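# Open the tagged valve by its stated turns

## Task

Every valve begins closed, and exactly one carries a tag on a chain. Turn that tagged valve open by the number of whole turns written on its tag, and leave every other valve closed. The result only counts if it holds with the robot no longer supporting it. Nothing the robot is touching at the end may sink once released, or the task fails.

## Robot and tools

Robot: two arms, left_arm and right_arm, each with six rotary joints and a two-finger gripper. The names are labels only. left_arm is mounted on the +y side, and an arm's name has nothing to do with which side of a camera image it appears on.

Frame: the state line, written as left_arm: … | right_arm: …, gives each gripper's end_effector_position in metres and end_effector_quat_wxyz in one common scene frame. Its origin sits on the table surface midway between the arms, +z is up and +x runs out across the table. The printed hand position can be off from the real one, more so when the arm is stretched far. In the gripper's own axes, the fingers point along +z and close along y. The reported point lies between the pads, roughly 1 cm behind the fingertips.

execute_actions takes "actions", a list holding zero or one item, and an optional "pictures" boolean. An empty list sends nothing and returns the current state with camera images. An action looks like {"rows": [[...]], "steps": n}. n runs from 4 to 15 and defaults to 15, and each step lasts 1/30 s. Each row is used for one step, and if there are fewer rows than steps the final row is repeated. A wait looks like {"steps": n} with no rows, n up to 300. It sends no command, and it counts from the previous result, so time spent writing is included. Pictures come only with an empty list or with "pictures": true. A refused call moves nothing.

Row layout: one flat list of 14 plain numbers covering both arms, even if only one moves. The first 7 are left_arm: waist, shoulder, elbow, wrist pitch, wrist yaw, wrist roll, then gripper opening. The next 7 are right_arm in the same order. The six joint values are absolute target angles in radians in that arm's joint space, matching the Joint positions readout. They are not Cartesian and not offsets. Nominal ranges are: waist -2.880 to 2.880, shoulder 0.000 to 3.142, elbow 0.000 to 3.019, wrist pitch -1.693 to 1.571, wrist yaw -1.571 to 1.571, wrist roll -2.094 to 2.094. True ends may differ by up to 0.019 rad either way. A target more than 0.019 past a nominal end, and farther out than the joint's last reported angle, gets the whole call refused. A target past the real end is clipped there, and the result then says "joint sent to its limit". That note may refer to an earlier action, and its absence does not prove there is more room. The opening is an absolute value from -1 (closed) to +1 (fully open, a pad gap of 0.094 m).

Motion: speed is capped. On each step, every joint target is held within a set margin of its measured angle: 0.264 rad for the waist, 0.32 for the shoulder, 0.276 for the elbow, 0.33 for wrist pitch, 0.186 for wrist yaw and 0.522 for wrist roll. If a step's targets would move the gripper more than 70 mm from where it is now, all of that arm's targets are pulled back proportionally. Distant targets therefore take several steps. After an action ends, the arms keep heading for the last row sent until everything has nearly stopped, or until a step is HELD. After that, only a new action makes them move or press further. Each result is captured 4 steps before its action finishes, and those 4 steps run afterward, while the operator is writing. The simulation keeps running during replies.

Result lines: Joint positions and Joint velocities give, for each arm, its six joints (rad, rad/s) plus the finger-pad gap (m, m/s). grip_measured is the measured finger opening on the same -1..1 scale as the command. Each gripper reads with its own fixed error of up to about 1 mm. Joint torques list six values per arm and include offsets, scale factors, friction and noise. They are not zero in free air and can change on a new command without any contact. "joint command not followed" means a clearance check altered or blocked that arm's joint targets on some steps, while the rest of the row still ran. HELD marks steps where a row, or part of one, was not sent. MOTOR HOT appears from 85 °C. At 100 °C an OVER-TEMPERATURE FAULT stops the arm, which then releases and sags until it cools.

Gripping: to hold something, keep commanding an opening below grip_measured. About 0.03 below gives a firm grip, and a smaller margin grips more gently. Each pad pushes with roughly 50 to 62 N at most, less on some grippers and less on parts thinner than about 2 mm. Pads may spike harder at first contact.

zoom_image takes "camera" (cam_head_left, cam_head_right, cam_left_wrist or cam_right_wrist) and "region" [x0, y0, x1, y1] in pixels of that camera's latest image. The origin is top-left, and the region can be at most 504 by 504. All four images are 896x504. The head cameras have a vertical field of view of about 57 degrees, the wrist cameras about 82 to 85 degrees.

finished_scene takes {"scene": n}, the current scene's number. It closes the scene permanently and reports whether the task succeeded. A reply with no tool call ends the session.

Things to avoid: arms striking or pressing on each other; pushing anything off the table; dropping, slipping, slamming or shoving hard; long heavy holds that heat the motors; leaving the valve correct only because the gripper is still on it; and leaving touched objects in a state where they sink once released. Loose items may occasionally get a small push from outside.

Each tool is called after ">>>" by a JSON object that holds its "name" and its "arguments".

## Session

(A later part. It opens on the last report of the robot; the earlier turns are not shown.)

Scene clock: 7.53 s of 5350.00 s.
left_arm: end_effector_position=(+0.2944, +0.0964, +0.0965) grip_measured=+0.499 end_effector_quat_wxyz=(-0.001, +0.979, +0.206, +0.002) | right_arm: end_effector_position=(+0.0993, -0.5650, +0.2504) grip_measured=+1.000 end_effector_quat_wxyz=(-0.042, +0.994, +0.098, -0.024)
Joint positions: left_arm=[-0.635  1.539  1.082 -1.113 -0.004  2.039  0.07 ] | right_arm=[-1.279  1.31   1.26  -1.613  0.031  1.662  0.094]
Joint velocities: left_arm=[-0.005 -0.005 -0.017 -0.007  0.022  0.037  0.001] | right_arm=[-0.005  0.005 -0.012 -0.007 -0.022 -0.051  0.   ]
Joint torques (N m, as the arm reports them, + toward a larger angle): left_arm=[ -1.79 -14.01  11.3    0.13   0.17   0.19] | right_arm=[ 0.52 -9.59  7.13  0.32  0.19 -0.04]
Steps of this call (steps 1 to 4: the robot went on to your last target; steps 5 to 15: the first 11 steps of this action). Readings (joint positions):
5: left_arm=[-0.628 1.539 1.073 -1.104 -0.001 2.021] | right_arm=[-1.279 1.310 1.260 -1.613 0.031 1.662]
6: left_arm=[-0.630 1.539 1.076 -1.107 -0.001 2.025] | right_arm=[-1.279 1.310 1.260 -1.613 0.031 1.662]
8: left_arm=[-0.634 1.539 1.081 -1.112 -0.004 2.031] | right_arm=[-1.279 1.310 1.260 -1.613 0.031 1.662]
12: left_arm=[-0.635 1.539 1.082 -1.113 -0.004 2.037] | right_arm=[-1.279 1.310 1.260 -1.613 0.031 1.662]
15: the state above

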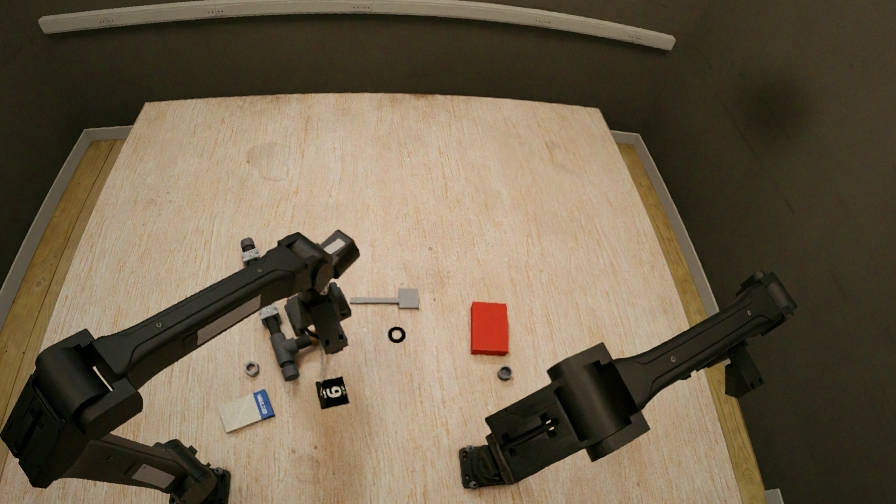

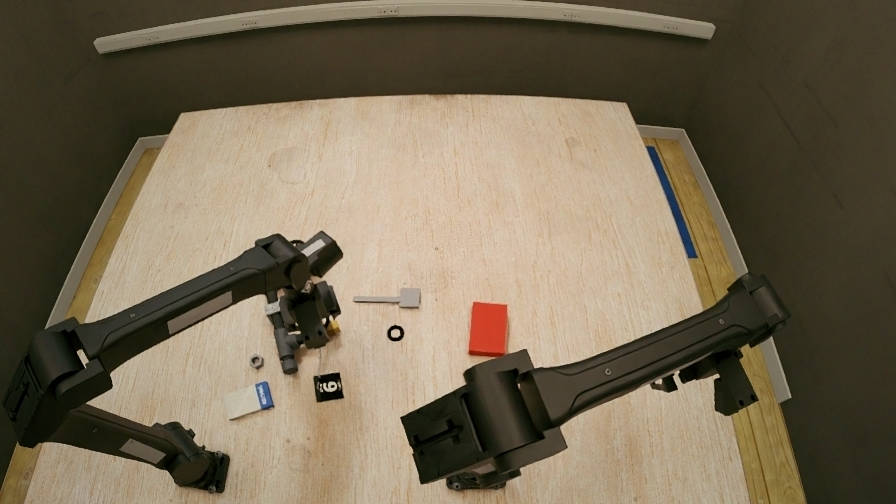

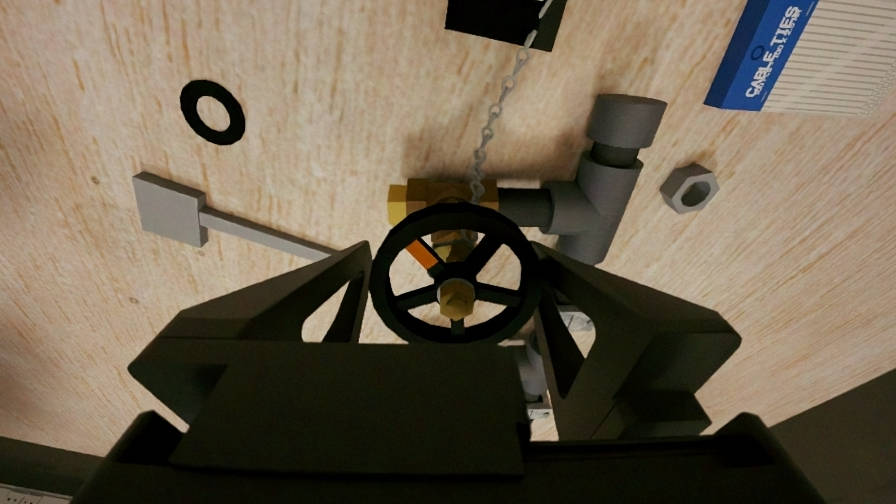

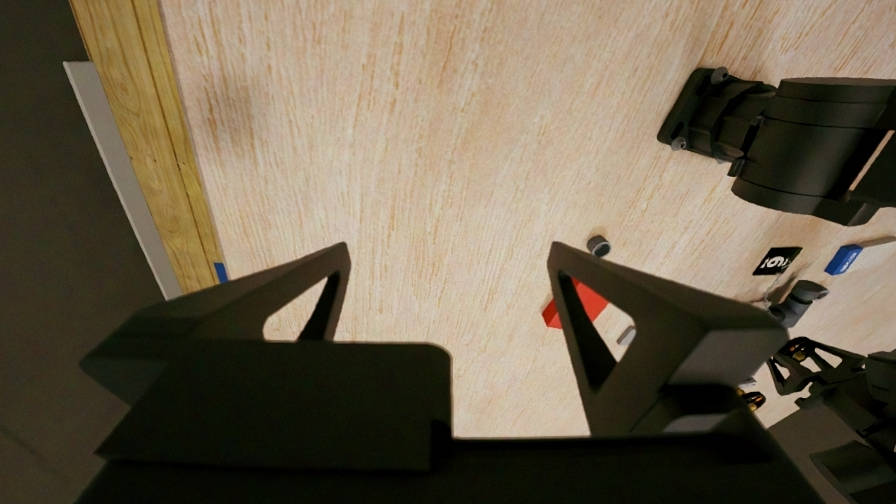

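>>> {"name": "execute_actions", "arguments": {"actions": [{"rows":[[-0.633,1.515,1.11,-1.12,0,2.04,0.45,-1.279,1.31,1.26,-1.613,0.031,1.662,1],[-0.633,1.515,1.11,-1.12,0,2.04,0.45,-1.279,1.31,1.26,-1.613,0.031,1.662,1],[-0.633,1.515,1.11,-1.12,0,2.04,0.42,-1.279,1.31,1.26,-1.613,0.031,1.662,1],[-0.633,1.515,1.11,-1.12,0,2.04,0.39,-1.279,1.31,1.26,-1.613,0.031,1.662,1],[-0.633,1.52,1.11,-1.12,0,2.04,0.35,-1.279,1.31,1.26,-1.613,0.031,1.662,1],[-0.633,1.525,1.11,-1.12,0,2.04,0.29,-1.279,1.31,1.26,-1.613,0.031,1.662,1],[-0.633,1.525,1.11,-1.12,0,2.04,0.29,-1.279,1.31,1.26,-1.613,0.031,1.662,1],[-0.633,1.525,1.11,-1.12,0,-2.07,0.29,-1.279,1.31,1.26,-1.613,0.031,1.662,1]]}]}}

>>> {"name": "execute_actions", "arguments": {"actions": [{"steps":48}]}}

>>> {"name": "execute_actions", "arguments": {"actions": [{"rows":[[-0.633,1.525,1.11,-1.12,0,-1.97,0.55,-1.279,1.31,1.26,-1.613,0.031,1.662,1],[-0.633,1.525,1.11,-1.12,0,-1.97,0.55,-1.279,1.31,1.26,-1.613,0.031,1.662,1],[-0.633,1.525,1.11,-1.12,0,2.07,0.55,-1.279,1.31,1.26,-1.613,0.031,1.662,1]]}]}}

>>> {"name": "execute_actions", "arguments": {"actions": [{"steps":38}], "pictures": true}}

Scene clock: 9.13 s of 5350.00 s.
left_arm: end_effector_position=(+0.2930, +0.0987, +0.0960) grip_measured=+0.326 end_effector_quat_wxyz=(-0.006, +0.932, +0.361, +0.002) | right_arm: end_effector_position=(+0.0993, -0.5650, +0.2504) grip_measured=+1.000 end_effector_quat_wxyz=(-0.042, +0.994, +0.098, -0.024)
Joint positions: left_arm=[-0.634  1.539  1.08  -1.12  -0.009  1.714  0.062] | right_arm=[-1.279  1.31   1.26  -1.613  0.031  1.662  0.094]
Joint velocities: left_arm=[ 0.005 -0.024 -0.012  0.022 -0.037 -2.498 -0.   ] | right_arm=[-0.005  0.005 -0.002 -0.002  0.037 -0.007  0.   ]
Joint torques (N m, as the arm reports them, + toward a larger angle): left_arm=[  0.94 -14.23   9.13  -0.06   0.27  -0.65] | right_arm=[ 0.45 -9.52  7.14  0.28  0.19 -0.04]
Steps of this call (steps 1 to 4: the last 4 steps of your previous action; steps 5 to 15: the robot went on to your last target; steps 16 to 37: nothing new was sent; steps 38 to 48: the first 11 steps of this action). Readings (joint positions):
38: left_arm=[-0.635 1.539 1.082 -1.115 -0.005 2.040] | right_arm=[-1.279 1.310 1.260 -1.613 0.031 1.662]
39: left_arm=[-0.635 1.539 1.082 -1.117 -0.005 2.040] | right_arm=[-1.279 1.310 1.260 -1.613 0.031 1.662]
41: left_arm=[-0.635 1.539 1.082 -1.120 -0.008 2.040] | right_arm=[-1.279 1.310 1.260 -1.613 0.031 1.662]
45: left_arm=[-0.634 1.539 1.082 -1.123 -0.009 1.973] | right_arm=[-1.279 1.310 1.260 -1.613 0.031 1.662]
48: the state above

Scene clock: 10.73 s of 5350.00 s.
left_arm: end_effector_position=(+0.2938, +0.0999, +0.0912) grip_measured=+0.303 end_effector_quat_wxyz=(+0.001, -0.598, +0.802, +0.004) | right_arm: end_effector_position=(+0.0993, -0.5650, +0.2504) grip_measured=+1.000 end_effector_quat_wxyz=(-0.042, +0.994, +0.098, -0.024)
Joint positions: left_arm=[-0.629  1.544  1.071 -1.105 -0.004 -1.964  0.061] | right_arm=[-1.279  1.31   1.26  -1.613  0.031  1.662  0.094]
Joint velocities: left_arm=[-0.005 -0.005  0.022  0.002 -0.051 -0.242  0.   ] | right_arm=[ 0.005 -0.005 -0.007 -0.007  0.051  0.022  0.   ]
Joint torques (N m, as the arm reports them, + toward a larger angle): left_arm=[  0.25 -14.51   9.71  -0.74   0.03  -0.52] | right_arm=[ 0.37 -9.55  7.15  0.28  0.18 -0.04]
Kept back: nothing.
Steps of this call (steps 1 to 4: the last 4 steps of your previous action; steps 5 to 48: the robot went on to your last target). Readings (joint positions):
1: left_arm=[-0.634 1.539 1.080 -1.119 -0.009 1.627] | right_arm=[-1.279 1.310 1.260 -1.613 0.031 1.662]
2: left_arm=[-0.634 1.539 1.079 -1.118 -0.009 1.541] | right_arm=[-1.279 1.310 1.260 -1.613 0.031 1.662]
4: left_arm=[-0.634 1.539 1.078 -1.117 -0.010 1.368] | right_arm=[-1.279 1.310 1.260 -1.613 0.031 1.662]
8: left_arm=[-0.634 1.539 1.078 -1.115 -0.011 1.017] | right_arm=[-1.279 1.310 1.260 -1.613 0.031 1.662]
48: the state above

Scene clock: 11.10 s of 5350.00 s.
left_arm: end_effector_position=(+0.2930, +0.1002, +0.0937) grip_measured=+0.549 end_effector_quat_wxyz=(-0.002, -0.210, +0.978, +0.004) | right_arm: end_effector_position=(+0.0993, -0.5650, +0.2504) grip_measured=+1.000 end_effector_quat_wxyz=(-0.042, +0.994, +0.098, -0.024)
Joint positions: left_arm=[-0.629  1.539  1.073 -1.113 -0.002 -1.105  0.073] | right_arm=[-1.279  1.31   1.26  -1.613  0.031  1.662  0.094]
Joint velocities: left_arm=[ 0.015 -0.024  0.002 -0.002 -0.007  2.835  0.   ] | right_arm=[-0.005 -0.005 -0.002 -0.012 -0.051 -0.066  0.   ]
Joint torques (N m, as the arm reports them, + toward a larger angle): left_arm=[ -1.05 -14.37   9.67  -0.17  -0.07   0.14] | right_arm=[ 0.43 -9.56  7.14  0.29  0.18 -0.03]
Steps of this call (steps 1 to 11: the first 11 steps of this action). Readings (joint positions):
1: left_arm=[-0.629 1.544 1.071 -1.106 -0.002 -1.966] | right_arm=[-1.279 1.310 1.260 -1.613 0.031 1.662]
2: left_arm=[-0.629 1.542 1.073 -1.108 -0.002 -1.966] | right_arm=[-1.279 1.310 1.260 -1.613 0.031 1.662]
4: left_arm=[-0.629 1.539 1.073 -1.111 -0.002 -1.791] | right_arm=[-1.279 1.310 1.260 -1.613 0.031 1.662]
8: left_arm=[-0.629 1.539 1.073 -1.113 -0.002 -1.399] | right_arm=[-1.279 1.310 1.260 -1.613 0.031 1.662]
11: the state above

Scene clock: 12.37 s of 5350.00 s.
left_arm: end_effector_position=(+0.2930, +0.1002, +0.0937) grip_measured=+0.549 end_effector_quat_wxyz=(-0.004, +0.976, +0.219, -0.002) | right_arm: end_effector_position=(+0.0993, -0.5650, +0.2504) grip_measured=+1.000 end_effector_quat_wxyz=(-0.042, +0.994, +0.098, -0.024)
Joint positions: left_arm=[-0.629  1.539  1.073 -1.113 -0.002  2.016  0.073] | right_arm=[-1.279  1.31   1.26  -1.613  0.031  1.662  0.094]
Joint velocities: left_arm=[-0.015 -0.005  0.022 -0.007  0.095  0.344  0.   ] | right_arm=[-0.005 -0.034 -0.002  0.012 -0.051  0.051  0.   ]
Joint torques (N m, as the arm reports them, + toward a larger angle): left_arm=[ -0.58 -14.33   9.6   -0.34   0.08   0.15] | right_arm=[ 0.31 -9.48  7.11  0.29  0.18 -0.03]
Kept back: nothing.
Steps of this call (steps 1 to 4: the last 4 steps of your previous action; steps 5 to 38: the robot went on to your last target). Readings (joint positions):
1: left_arm=[-0.629 1.539 1.073 -1.113 -0.002 -1.007] | right_arm=[-1.279 1.310 1.260 -1.613 0.031 1.662]
2: left_arm=[-0.629 1.539 1.073 -1.113 -0.002 -0.909] | right_arm=[-1.279 1.310 1.260 -1.613 0.031 1.662]
4: left_arm=[-0.629 1.539 1.073 -1.113 -0.002 -0.713] | right_arm=[-1.279 1.310 1.260 -1.613 0.031 1.662]
8: left_arm=[-0.629 1.539 1.073 -1.113 -0.002 -0.321] | right_arm=[-1.279 1.310 1.260 -1.613 0.031 1.662]
38: the state above

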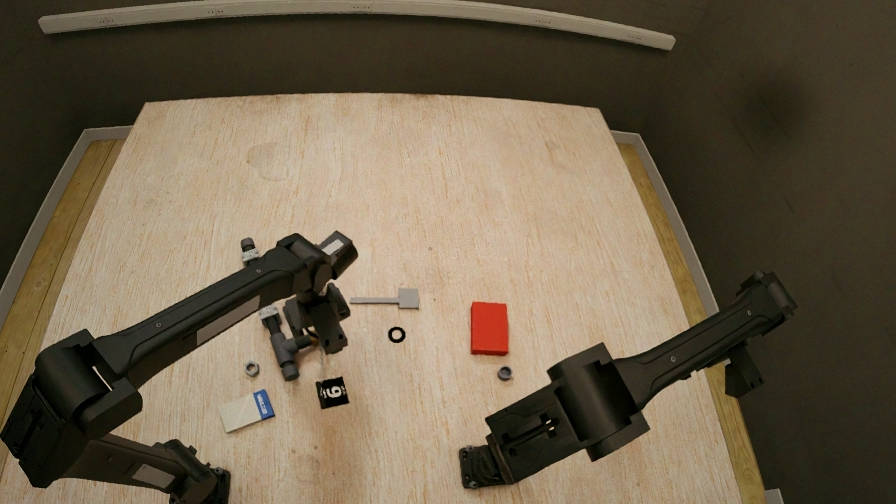

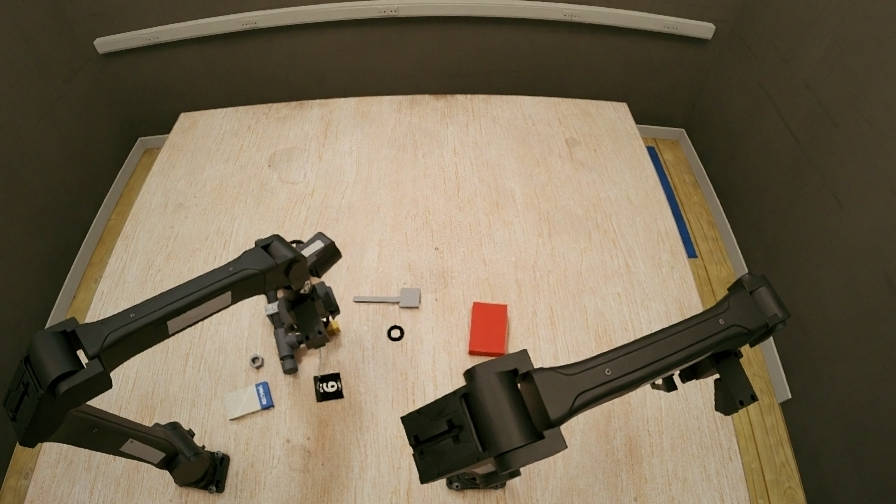

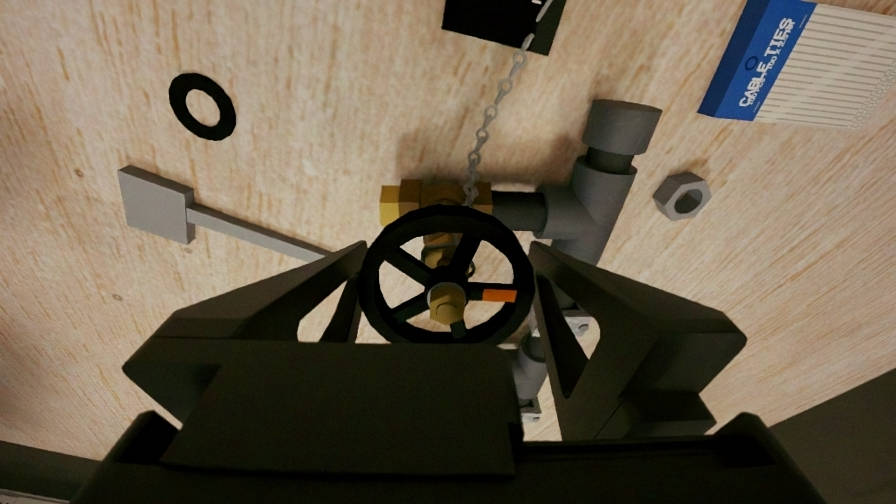

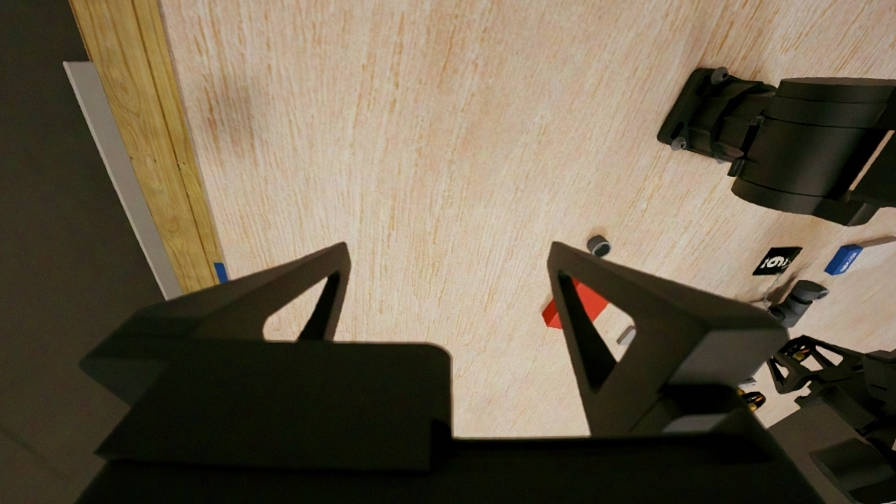

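>>> {"name": "execute_actions", "arguments": {"actions": [{"rows":[[-0.63,1.505,1.145,-1.13,0,2.05,0.55,-1.279,1.31,1.26,-1.613,0.031,1.662,1]],"steps":13}]}}

>>> {"name": "execute_actions", "arguments": {"actions": [{"rows":[[-0.63,1.515,1.125,-1.13,0,2.05,0.42,-1.279,1.31,1.26,-1.613,0.031,1.662,1],[-0.63,1.515,1.125,-1.13,0,2.05,0.37,-1.279,1.31,1.26,-1.613,0.031,1.662,1],[-0.63,1.515,1.125,-1.13,0,2.05,0.31,-1.279,1.31,1.26,-1.613,0.031,1.662,1]],"steps":9}], "pictures": true}}

Scene clock: 12.87 s of 5350.00 s.
left_arm: end_effector_position=(+0.2974, +0.0968, +0.1054) grip_measured=+0.549 end_effector_quat_wxyz=(+0.003, +0.979, +0.203, +0.005) | right_arm: end_effector_position=(+0.0993, -0.5650, +0.2504) grip_measured=+1.000 end_effector_quat_wxyz=(-0.042, +0.994, +0.098, -0.024)
Joint positions: left_arm=[-0.629  1.528  1.094 -1.126 -0.003  2.049  0.073] | right_arm=[-1.279  1.31   1.26  -1.613  0.031  1.662  0.094]
Joint velocities: left_arm=[-0.005 -0.024  0.007 -0.002  0.022  0.037 -0.001] | right_arm=[-0.005 -0.015 -0.002  0.007  0.037 -0.081  0.   ]
Joint torques (N m, as the arm reports them, + toward a larger angle): left_arm=[  0.17 -15.1   10.87  -0.16   0.07   0.05] | right_arm=[ 0.42 -9.58  7.14  0.31  0.18 -0.03]
Steps of this call (steps 1 to 6: the robot went on to your last target; steps 7 to 15: the first 9 steps of this action). Readings (joint positions):
7: left_arm=[-0.629 1.539 1.075 -1.115 -0.002 2.049] | right_arm=[-1.279 1.310 1.260 -1.613 0.031 1.662]
8: left_arm=[-0.629 1.539 1.079 -1.119 -0.002 2.049] | right_arm=[-1.279 1.310 1.260 -1.613 0.031 1.662]
10: left_arm=[-0.629 1.536 1.090 -1.122 -0.002 2.049] | right_arm=[-1.279 1.310 1.260 -1.613 0.031 1.662]
14: left_arm=[-0.629 1.528 1.094 -1.126 -0.003 2.049] | right_arm=[-1.279 1.310 1.260 -1.613 0.031 1.662]
15: the state above

Scene clock: 13.17 s of 5350.00 s.
left_arm: end_effector_position=(+0.2959, +0.0993, +0.1054) grip_measured=+0.360 end_effector_quat_wxyz=(-0.003, +0.979, +0.203, +0.003) | right_arm: end_effector_position=(+0.0993, -0.5650, +0.2504) grip_measured=+1.000 end_effector_quat_wxyz=(-0.042, +0.994, +0.098, -0.024)
Joint positions: left_arm=[-0.629  1.528  1.094 -1.138 -0.009  2.049  0.064] | right_arm=[-1.279  1.31   1.26  -1.613  0.031  1.662  0.094]
Joint velocities: left_arm=[-0.015  0.005 -0.002 -0.012  0.022  0.007  0.   ] | right_arm=[-0.005 -0.005  0.007 -0.007  0.022  0.007  0.   ]
Joint torques (N m, as the arm reports them, + toward a larger angle): left_arm=[ -0.65 -13.95   9.33   0.18   0.31   0.07] | right_arm=[ 0.5  -9.6   7.15  0.32  0.18 -0.04]
Steps of this call (steps 1 to 4: the last 4 steps of your previous action; steps 5 to 9: the first 5 steps of this action). Readings (joint positions):
5: left_arm=[-0.629 1.528 1.094 -1.130 -0.005 2.049] | right_arm=[-1.279 1.310 1.260 -1.613 0.031 1.662]
6: left_arm=[-0.629 1.528 1.094 -1.136 -0.008 2.049] | right_arm=[-1.279 1.310 1.260 -1.613 0.031 1.662]
8: left_arm=[-0.629 1.528 1.094 -1.138 -0.009 2.049] | right_arm=[-1.279 1.310 1.260 -1.613 0.031 1.662]
9: the state above

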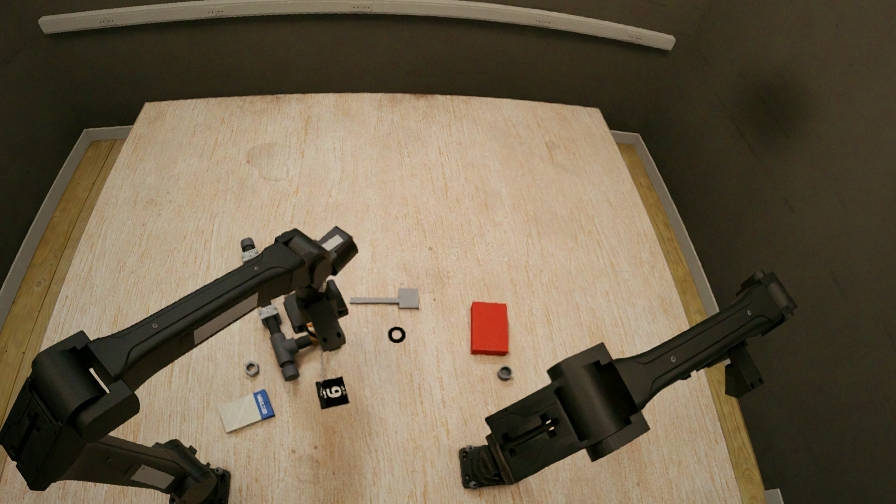

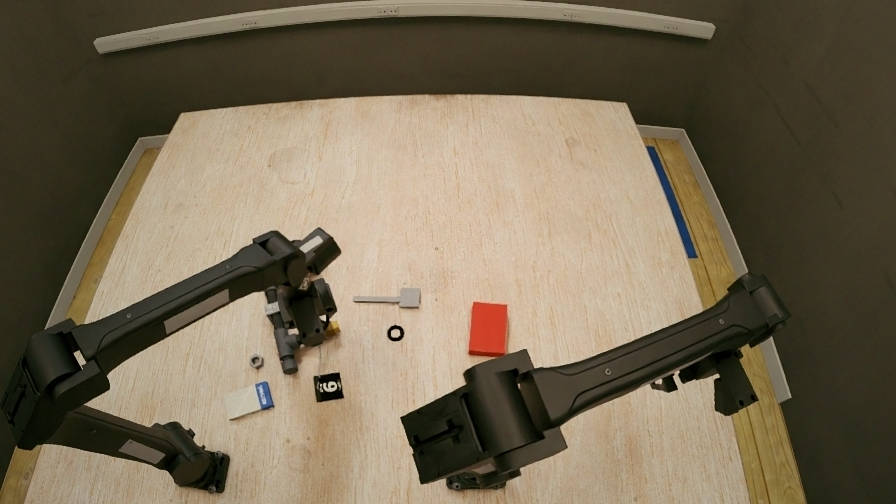

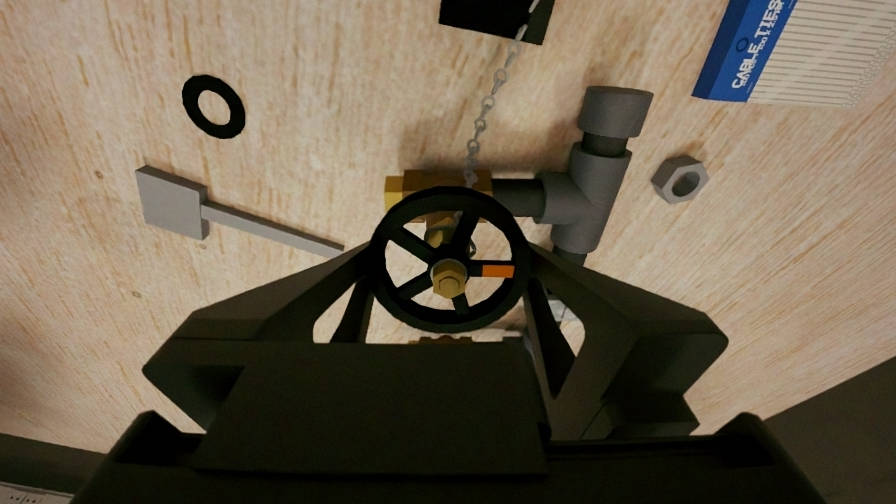

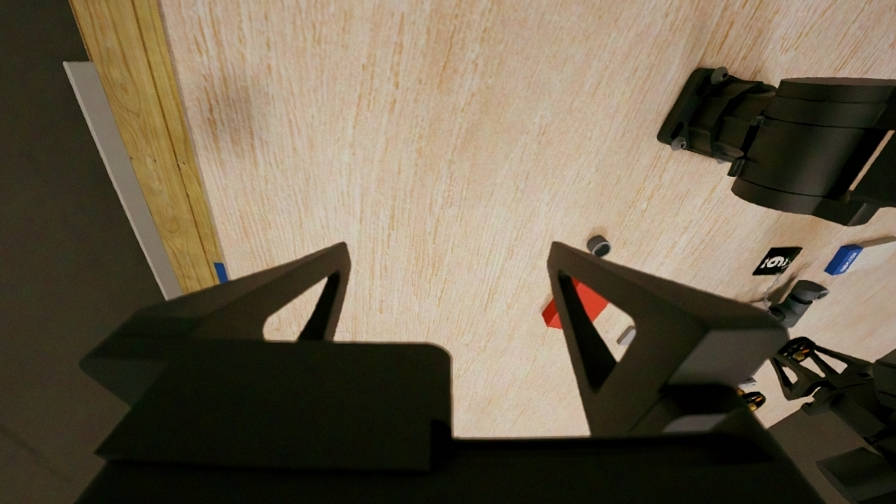

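Firm grip now. Strokes 3 and 4.

>>> {"name": "execute_actions", "arguments": {"actions": [{"rows":[[-0.63,1.525,1.125,-1.143,0,-2.07,0.325,-1.279,1.31,1.26,-1.613,0.031,1.662,1]]}]}}

>>> {"name": "execute_actions", "arguments": {"actions": [{"steps":37}]}}

>>> {"name": "execute_actions", "arguments": {"actions": [{"rows":[[-0.63,1.525,1.125,-1.143,0,-1.95,0.55,-1.279,1.31,1.26,-1.613,0.031,1.662,1],[-0.63,1.525,1.125,-1.143,0,-1.95,0.55,-1.279,1.31,1.26,-1.613,0.031,1.662,1],[-0.63,1.525,1.125,-1.143,0,2.07,0.55,-1.279,1.31,1.26,-1.613,0.031,1.662,1]]}]}}

>>> {"name": "execute_actions", "arguments": {"actions": [{"steps":35}], "pictures": true}}

>>> {"name": "execute_actions", "arguments": {"actions": [{"rows":[[-0.63,1.525,1.125,-1.143,0,2,0.43,-1.279,1.31,1.26,-1.613,0.031,1.662,1],[-0.63,1.525,1.125,-1.143,0,2,0.38,-1.279,1.31,1.26,-1.613,0.031,1.662,1],[-0.63,1.525,1.125,-1.143,0,2,0.325,-1.279,1.31,1.26,-1.613,0.031,1.662,1],[-0.63,1.525,1.125,-1.143,0,2,0.325,-1.279,1.31,1.26,-1.613,0.031,1.662,1],[-0.63,1.525,1.125,-1.143,0,-2.07,0.325,-1.279,1.31,1.26,-1.613,0.031,1.662,1]]}]}}

>>> {"name": "execute_actions", "arguments": {"actions": [{"steps":40}]}}

>>> {"name": "execute_actions", "arguments": {"actions": [{"rows":[[-0.63,1.525,1.125,-1.143,0,-1.95,0.55,-1.279,1.31,1.26,-1.613,0.031,1.662,1],[-0.63,1.525,1.125,-1.143,0,-1.95,0.55,-1.279,1.31,1.26,-1.613,0.031,1.662,1],[-0.63,1.525,1.125,-1.143,0,2.07,0.55,-1.279,1.31,1.26,-1.613,0.031,1.662,1]]}]}}

>>> {"name": "execute_actions", "arguments": {"actions": [{"steps":35}], "pictures": true}}

Scene clock: 14.03 s of 5350.00 s.
left_arm: end_effector_position=(+0.2947, +0.1013, +0.1041) grip_measured=+0.360 end_effector_quat_wxyz=(-0.004, +0.787, +0.617, +0.005) | right_arm: end_effector_position=(+0.0993, -0.5650, +0.2504) grip_measured=+1.000 end_effector_quat_wxyz=(-0.042, +0.994, +0.098, -0.024)
Joint positions: left_arm=[-0.628  1.528  1.09  -1.14  -0.011  1.13   0.064] | right_arm=[-1.279  1.31   1.26  -1.613  0.031  1.662  0.094]
Joint velocities: left_arm=[-0.034 -0.015  0.002 -0.002  0.022 -2.484  0.   ] | right_arm=[-0.005 -0.024 -0.007  0.007 -0.051 -0.095  0.   ]
Joint torques (N m, as the arm reports them, + toward a larger angle): left_arm=[  0.15 -13.08   9.72  -0.17   0.39  -0.68] | right_arm=[ 0.34 -9.44  7.14  0.3   0.18 -0.04]
Steps of this call (steps 1 to 4: the last 4 steps of your previous action; steps 5 to 15: the robot went on to your last target; steps 16 to 26: the first 11 steps of this action). Readings (joint positions):
16: left_arm=[-0.629 1.528 1.094 -1.138 -0.009 1.982] | right_arm=[-1.279 1.310 1.260 -1.613 0.031 1.662]
17: left_arm=[-0.628 1.528 1.093 -1.138 -0.008 1.896] | right_arm=[-1.279 1.310 1.260 -1.613 0.031 1.662]
19: left_arm=[-0.627 1.528 1.093 -1.138 -0.007 1.728] | right_arm=[-1.279 1.310 1.260 -1.613 0.031 1.662]
23: left_arm=[-0.627 1.528 1.091 -1.139 -0.010 1.388] | right_arm=[-1.279 1.310 1.260 -1.613 0.031 1.662]
26: the state above

Scene clock: 15.27 s of 5350.00 s.
left_arm: end_effector_position=(+0.2925, +0.0962, +0.1068) grip_measured=+0.359 end_effector_quat_wxyz=(+0.001, -0.558, +0.830, -0.003) | right_arm: end_effector_position=(+0.0993, -0.5650, +0.2504) grip_measured=+1.000 end_effector_quat_wxyz=(-0.042, +0.994, +0.098, -0.024)
Joint positions: left_arm=[-0.636  1.521  1.09  -1.134  0.001 -1.875  0.064] | right_arm=[-1.279  1.31   1.26  -1.613  0.031  1.662  0.094]
Joint velocities: left_arm=[-0.005 -0.015  0.002 -0.002 -0.125 -0.916 -0.   ] | right_arm=[-0.005 -0.015  0.002  0.007 -0.066  0.022  0.   ]
Joint torques (N m, as the arm reports them, + toward a larger angle): left_arm=[  0.8  -12.24   9.57  -0.53  -0.16  -0.69] | right_arm=[ 0.41 -9.56  7.13  0.3   0.18 -0.03]
Kept back: nothing.
Steps of this call (steps 1 to 4: the last 4 steps of your previous action; steps 5 to 37: the robot went on to your last target). Readings (joint positions):
1: left_arm=[-0.629 1.528 1.090 -1.140 -0.012 1.043] | right_arm=[-1.279 1.310 1.260 -1.613 0.031 1.662]
2: left_arm=[-0.630 1.528 1.090 -1.141 -0.015 0.956] | right_arm=[-1.279 1.310 1.260 -1.613 0.031 1.662]
4: left_arm=[-0.632 1.528 1.090 -1.143 -0.020 0.779] | right_arm=[-1.279 1.310 1.260 -1.613 0.031 1.662]
8: left_arm=[-0.634 1.528 1.090 -1.146 -0.020 0.422] | right_arm=[-1.279 1.310 1.260 -1.613 0.031 1.662]
37: the state above

Scene clock: 15.63 s of 5350.00 s.
left_arm: end_effector_position=(+0.2922, +0.0966, +0.1070) grip_measured=+0.549 end_effector_quat_wxyz=(+0.001, -0.174, +0.985, -0.002) | right_arm: end_effector_position=(+0.0993, -0.5650, +0.2504) grip_measured=+1.000 end_effector_quat_wxyz=(-0.042, +0.994, +0.098, -0.024)
Joint positions: left_arm=[-0.636  1.521  1.09  -1.137  0.    -1.04   0.073] | right_arm=[-1.279  1.31   1.26  -1.613  0.031  1.662  0.094]
Joint velocities: left_arm=[ 0.005 -0.015  0.002 -0.002 -0.007  2.733  0.001] | right_arm=[-0.005  0.005 -0.012 -0.007  0.066 -0.022  0.   ]
Joint torques (N m, as the arm reports them, + toward a larger angle): left_arm=[ -0.25 -11.9    9.66  -0.33  -0.16   0.07] | right_arm=[ 0.52 -9.48  7.17  0.32  0.18 -0.04]
Steps of this call (steps 1 to 11: the first 11 steps of this action). Readings (joint positions):
1: left_arm=[-0.636 1.521 1.090 -1.135 0.000 -1.889] | right_arm=[-1.279 1.310 1.260 -1.613 0.031 1.662]
2: left_arm=[-0.636 1.521 1.090 -1.135 0.000 -1.899] | right_arm=[-1.279 1.310 1.260 -1.613 0.031 1.662]
4: left_arm=[-0.636 1.521 1.090 -1.137 0.000 -1.726] | right_arm=[-1.279 1.310 1.260 -1.613 0.031 1.662]
8: left_arm=[-0.636 1.521 1.090 -1.137 0.000 -1.334] | right_arm=[-1.279 1.310 1.260 -1.613 0.031 1.662]
11: the state above

Scene clock: 16.80 s of 5350.00 s.
left_arm: end_effector_position=(+0.2922, +0.0966, +0.1070) grip_measured=+0.549 end_effector_quat_wxyz=(+0.002, +0.973, +0.231, +0.001) | right_arm: end_effector_position=(+0.0993, -0.5650, +0.2504) grip_measured=+1.000 end_effector_quat_wxyz=(-0.042, +0.994, +0.098, -0.024)
Joint positions: left_arm=[-0.636  1.521  1.09  -1.137  0.     1.985  0.073] | right_arm=[-1.279  1.31   1.26  -1.613  0.031  1.662  0.094]
Joint velocities: left_arm=[-0.005  0.005 -0.017  0.012 -0.037  0.593  0.   ] | right_arm=[-0.005  0.005  0.002 -0.012  0.022  0.051  0.   ]
Joint torques (N m, as the arm reports them, + toward a larger angle): left_arm=[  0.38 -12.11   9.75  -0.29   0.01   0.13] | right_arm=[ 0.44 -9.5   7.12  0.28  0.19 -0.04]
Kept back: nothing.
Steps of this call (steps 1 to 4: the last 4 steps of your previous action; steps 5 to 35: the robot went on to your last target). Readings (joint positions):
1: left_arm=[-0.636 1.521 1.090 -1.137 0.000 -0.942] | right_arm=[-1.279 1.310 1.260 -1.613 0.031 1.662]
2: left_arm=[-0.636 1.521 1.090 -1.137 0.000 -0.844] | right_arm=[-1.279 1.310 1.260 -1.613 0.031 1.662]
4: left_arm=[-0.636 1.521 1.090 -1.137 0.000 -0.648] | right_arm=[-1.279 1.310 1.260 -1.613 0.031 1.662]
8: left_arm=[-0.636 1.521 1.090 -1.137 0.000 -0.256] | right_arm=[-1.279 1.310 1.260 -1.613 0.031 1.662]
35: the state above

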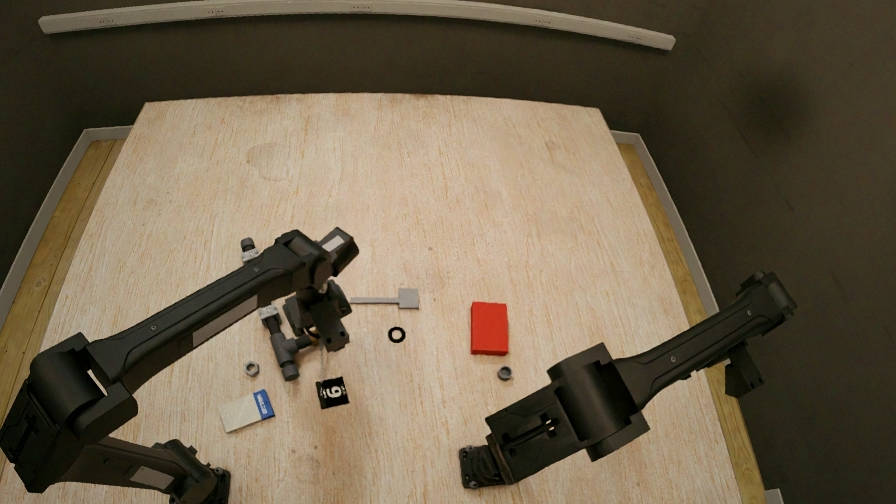

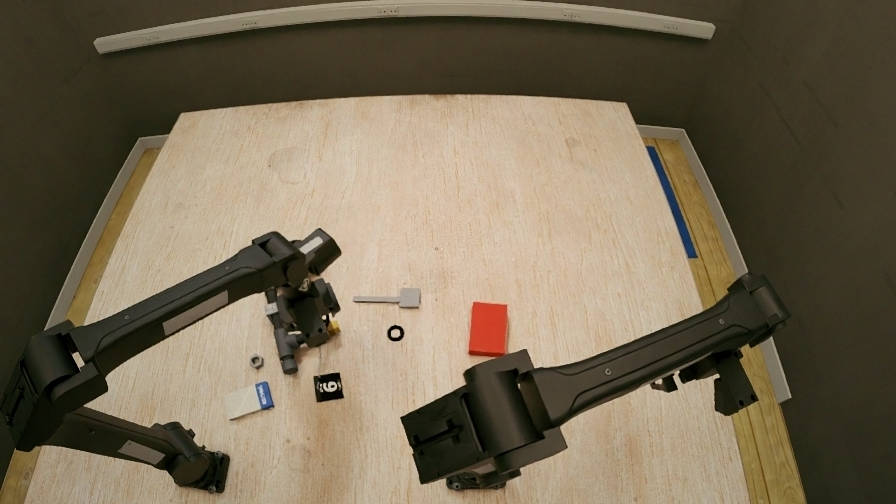

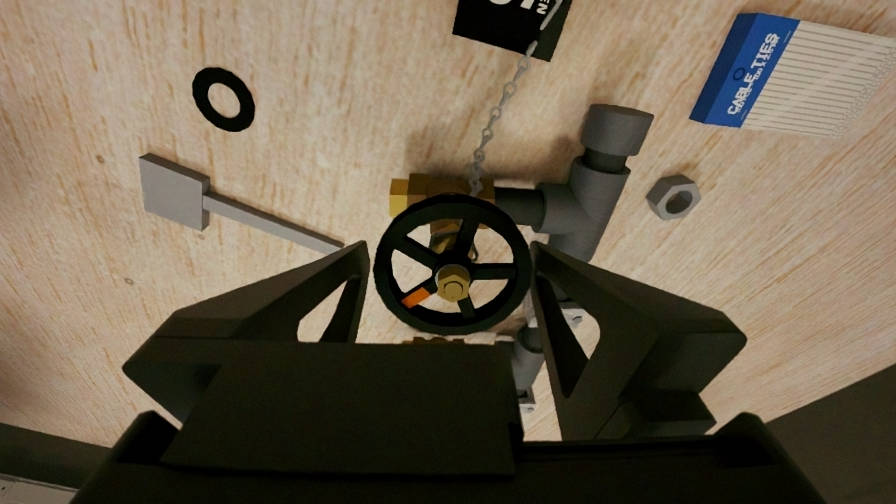

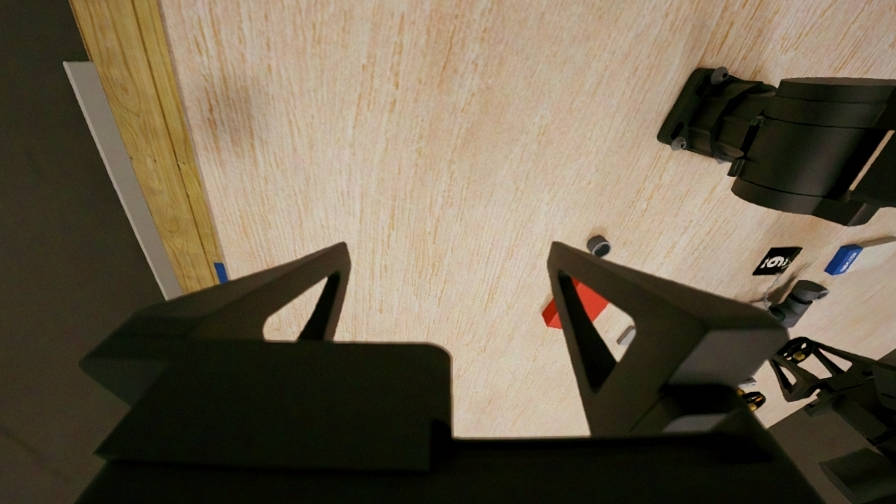

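Scene clock: 17.17 s of 5350.00 s.
left_arm: end_effector_position=(+0.2922, +0.0970, +0.1070) grip_measured=+0.360 end_effector_quat_wxyz=(+0.001, +0.868, +0.497, +0.001) | right_arm: end_effector_position=(+0.0993, -0.5650, +0.2504) grip_measured=+1.000 end_effector_quat_wxyz=(-0.042, +0.994, +0.098, -0.024)
Joint positions: left_arm=[-0.635  1.521  1.09  -1.138 -0.001  1.411  0.064] | right_arm=[-1.279  1.31   1.26  -1.613  0.031  1.662  0.094]
Joint velocities: left_arm=[-0.015 -0.005 -0.002  0.007 -0.081 -2.469 -0.   ] | right_arm=[ 0.005 -0.015 -0.017 -0.002 -0.051 -0.007  0.   ]
Joint torques (N m, as the arm reports them, + toward a larger angle): left_arm=[  0.48 -12.91   9.47  -0.34   0.08  -0.68] | right_arm=[ 0.4  -9.53  7.12  0.29  0.18 -0.03]
Steps of this call (steps 1 to 11: the first 11 steps of this action). Readings (joint positions):
1: left_arm=[-0.636 1.521 1.090 -1.137 0.000 1.990] | right_arm=[-1.279 1.310 1.260 -1.613 0.031 1.662]
2: left_arm=[-0.636 1.521 1.090 -1.140 -0.002 1.990] | right_arm=[-1.279 1.310 1.260 -1.613 0.031 1.662]
4: left_arm=[-0.636 1.521 1.090 -1.142 -0.002 1.990] | right_arm=[-1.279 1.310 1.260 -1.613 0.031 1.662]
8: left_arm=[-0.635 1.521 1.090 -1.140 -0.000 1.667] | right_arm=[-1.279 1.310 1.260 -1.613 0.031 1.662]
11: the state above

Scene clock: 18.50 s of 5350.00 s.
left_arm: end_effector_position=(+0.2952, +0.1012, +0.1061) grip_measured=+0.359 end_effector_quat_wxyz=(+0.004, -0.559, +0.829, +0.000) | right_arm: end_effector_position=(+0.0993, -0.5650, +0.2504) grip_measured=+1.000 end_effector_quat_wxyz=(-0.042, +0.994, +0.098, -0.024)
Joint positions: left_arm=[-0.626  1.521  1.089 -1.137 -0.008 -1.865  0.064] | right_arm=[-1.279  1.31   1.26  -1.613  0.031  1.662  0.094]
Joint velocities: left_arm=[-0.034  0.005  0.012 -0.037 -0.095 -0.842 -0.001] | right_arm=[ 0.005 -0.015 -0.017  0.007 -0.022  0.051  0.   ]
Joint torques (N m, as the arm reports them, + toward a larger angle): left_arm=[ -0.04 -12.45   9.78  -0.32   0.1   -0.77] | right_arm=[ 0.43 -9.43  7.14  0.28  0.19 -0.03]
Kept back: nothing.
Steps of this call (steps 1 to 4: the last 4 steps of your previous action; steps 5 to 40: the robot went on to your last target). Readings (joint positions):
1: left_arm=[-0.635 1.521 1.090 -1.137 -0.002 1.326] | right_arm=[-1.279 1.310 1.260 -1.613 0.031 1.662]
2: left_arm=[-0.635 1.521 1.090 -1.136 -0.003 1.239] | right_arm=[-1.279 1.310 1.260 -1.613 0.031 1.662]
4: left_arm=[-0.636 1.521 1.090 -1.134 -0.005 1.067] | right_arm=[-1.279 1.310 1.260 -1.613 0.031 1.662]
8: left_arm=[-0.639 1.521 1.090 -1.132 -0.016 0.715] | right_arm=[-1.279 1.310 1.260 -1.613 0.031 1.662]
40: the state above

Scene clock: 18.87 s of 5350.00 s.
left_arm: end_effector_position=(+0.2945, +0.1002, +0.1064) grip_measured=+0.549 end_effector_quat_wxyz=(+0.001, -0.176, +0.984, +0.001) | right_arm: end_effector_position=(+0.0993, -0.5650, +0.2504) grip_measured=+1.000 end_effector_quat_wxyz=(-0.042, +0.994, +0.098, -0.024)
Joint positions: left_arm=[-0.627  1.522  1.09  -1.138 -0.002 -1.034  0.073] | right_arm=[-1.279  1.31   1.26  -1.613  0.031  1.662  0.094]
Joint velocities: left_arm=[-0.005 -0.005  0.002  0.007 -0.022  2.835 -0.   ] | right_arm=[-0.015 -0.005  0.007 -0.017 -0.007  0.037  0.   ]
Joint torques (N m, as the arm reports them, + toward a larger angle): left_arm=[ -0.39 -12.3    9.62  -0.12  -0.02   0.04] | right_arm=[ 0.42 -9.47  7.12  0.28  0.18 -0.04]
Steps of this call (steps 1 to 11: the first 11 steps of this action). Readings (joint positions):
1: left_arm=[-0.627 1.521 1.089 -1.138 -0.007 -1.881] | right_arm=[-1.279 1.310 1.260 -1.613 0.031 1.662]
2: left_arm=[-0.627 1.521 1.090 -1.138 -0.004 -1.893] | right_arm=[-1.279 1.310 1.260 -1.613 0.031 1.662]
4: left_arm=[-0.627 1.521 1.090 -1.138 -0.003 -1.720] | right_arm=[-1.279 1.310 1.260 -1.613 0.031 1.662]
8: left_arm=[-0.627 1.522 1.090 -1.138 -0.003 -1.328] | right_arm=[-1.279 1.310 1.260 -1.613 0.031 1.662]
11: the state above

Scene clock: 20.03 s of 5350.00 s.
left_arm: end_effector_position=(+0.2945, +0.1002, +0.1064) grip_measured=+0.549 end_effector_quat_wxyz=(-0.000, +0.972, +0.235, +0.001) | right_arm: end_effector_position=(+0.0993, -0.5650, +0.2504) grip_measured=+1.000 end_effector_quat_wxyz=(-0.042, +0.994, +0.098, -0.024)
Joint positions: left_arm=[-0.627  1.522  1.09  -1.138 -0.002  1.986  0.073] | right_arm=[-1.279  1.31   1.26  -1.613  0.031  1.662  0.094]
Joint velocities: left_arm=[-0.015 -0.005 -0.002 -0.002 -0.037  0.462  0.   ] | right_arm=[ 0.005  0.015 -0.007  0.007 -0.066 -0.037  0.   ]
Joint torques (N m, as the arm reports them, + toward a larger angle): left_arm=[ -0.43 -11.77   9.55  -0.19   0.1    0.22] | right_arm=[ 0.47 -9.51  7.14  0.28  0.18 -0.03]
Kept back: nothing.
Steps of this call (steps 1 to 4: the last 4 steps of your previous action; steps 5 to 35: the robot went on to your last target). Readings (joint positions):
1: left_arm=[-0.627 1.522 1.090 -1.138 -0.002 -0.936] | right_arm=[-1.279 1.310 1.260 -1.613 0.031 1.662]
2: left_arm=[-0.627 1.522 1.090 -1.138 -0.002 -0.838] | right_arm=[-1.279 1.310 1.260 -1.613 0.031 1.662]
4: left_arm=[-0.627 1.522 1.090 -1.138 -0.002 -0.642] | right_arm=[-1.279 1.310 1.260 -1.613 0.031 1.662]
8: left_arm=[-0.627 1.522 1.090 -1.138 -0.002 -0.250] | right_arm=[-1.279 1.310 1.260 -1.613 0.031 1.662]
35: the state above

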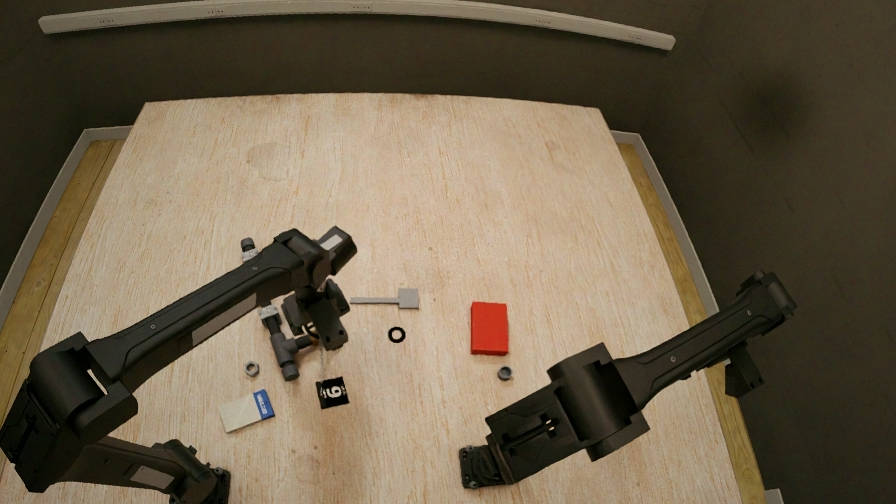

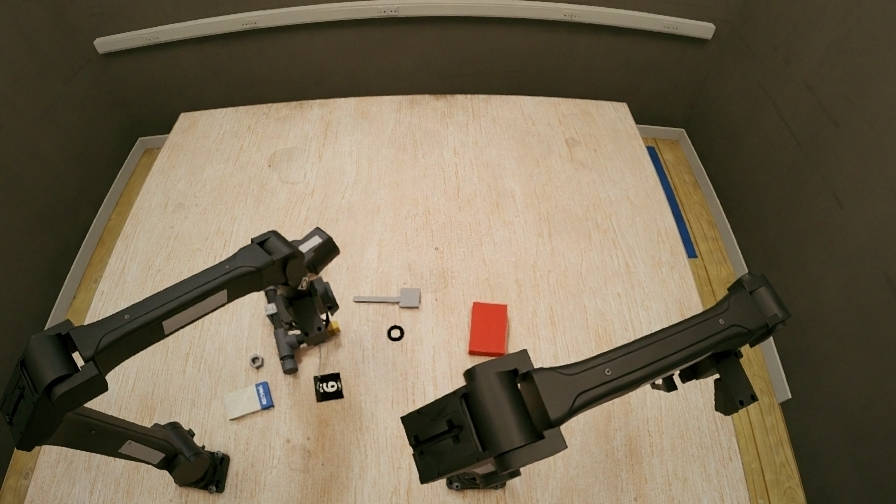

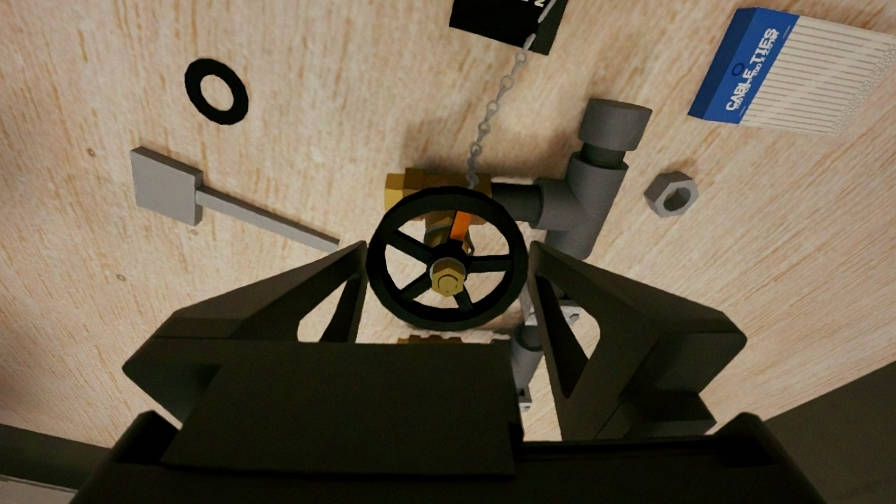

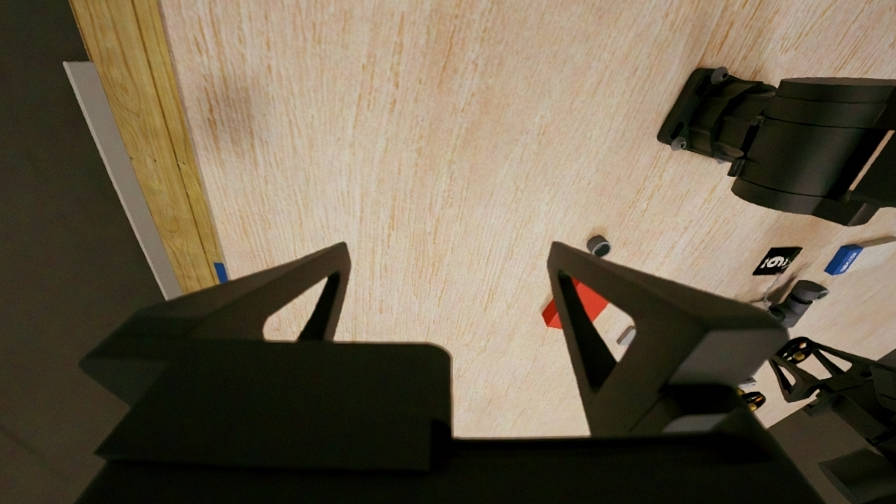

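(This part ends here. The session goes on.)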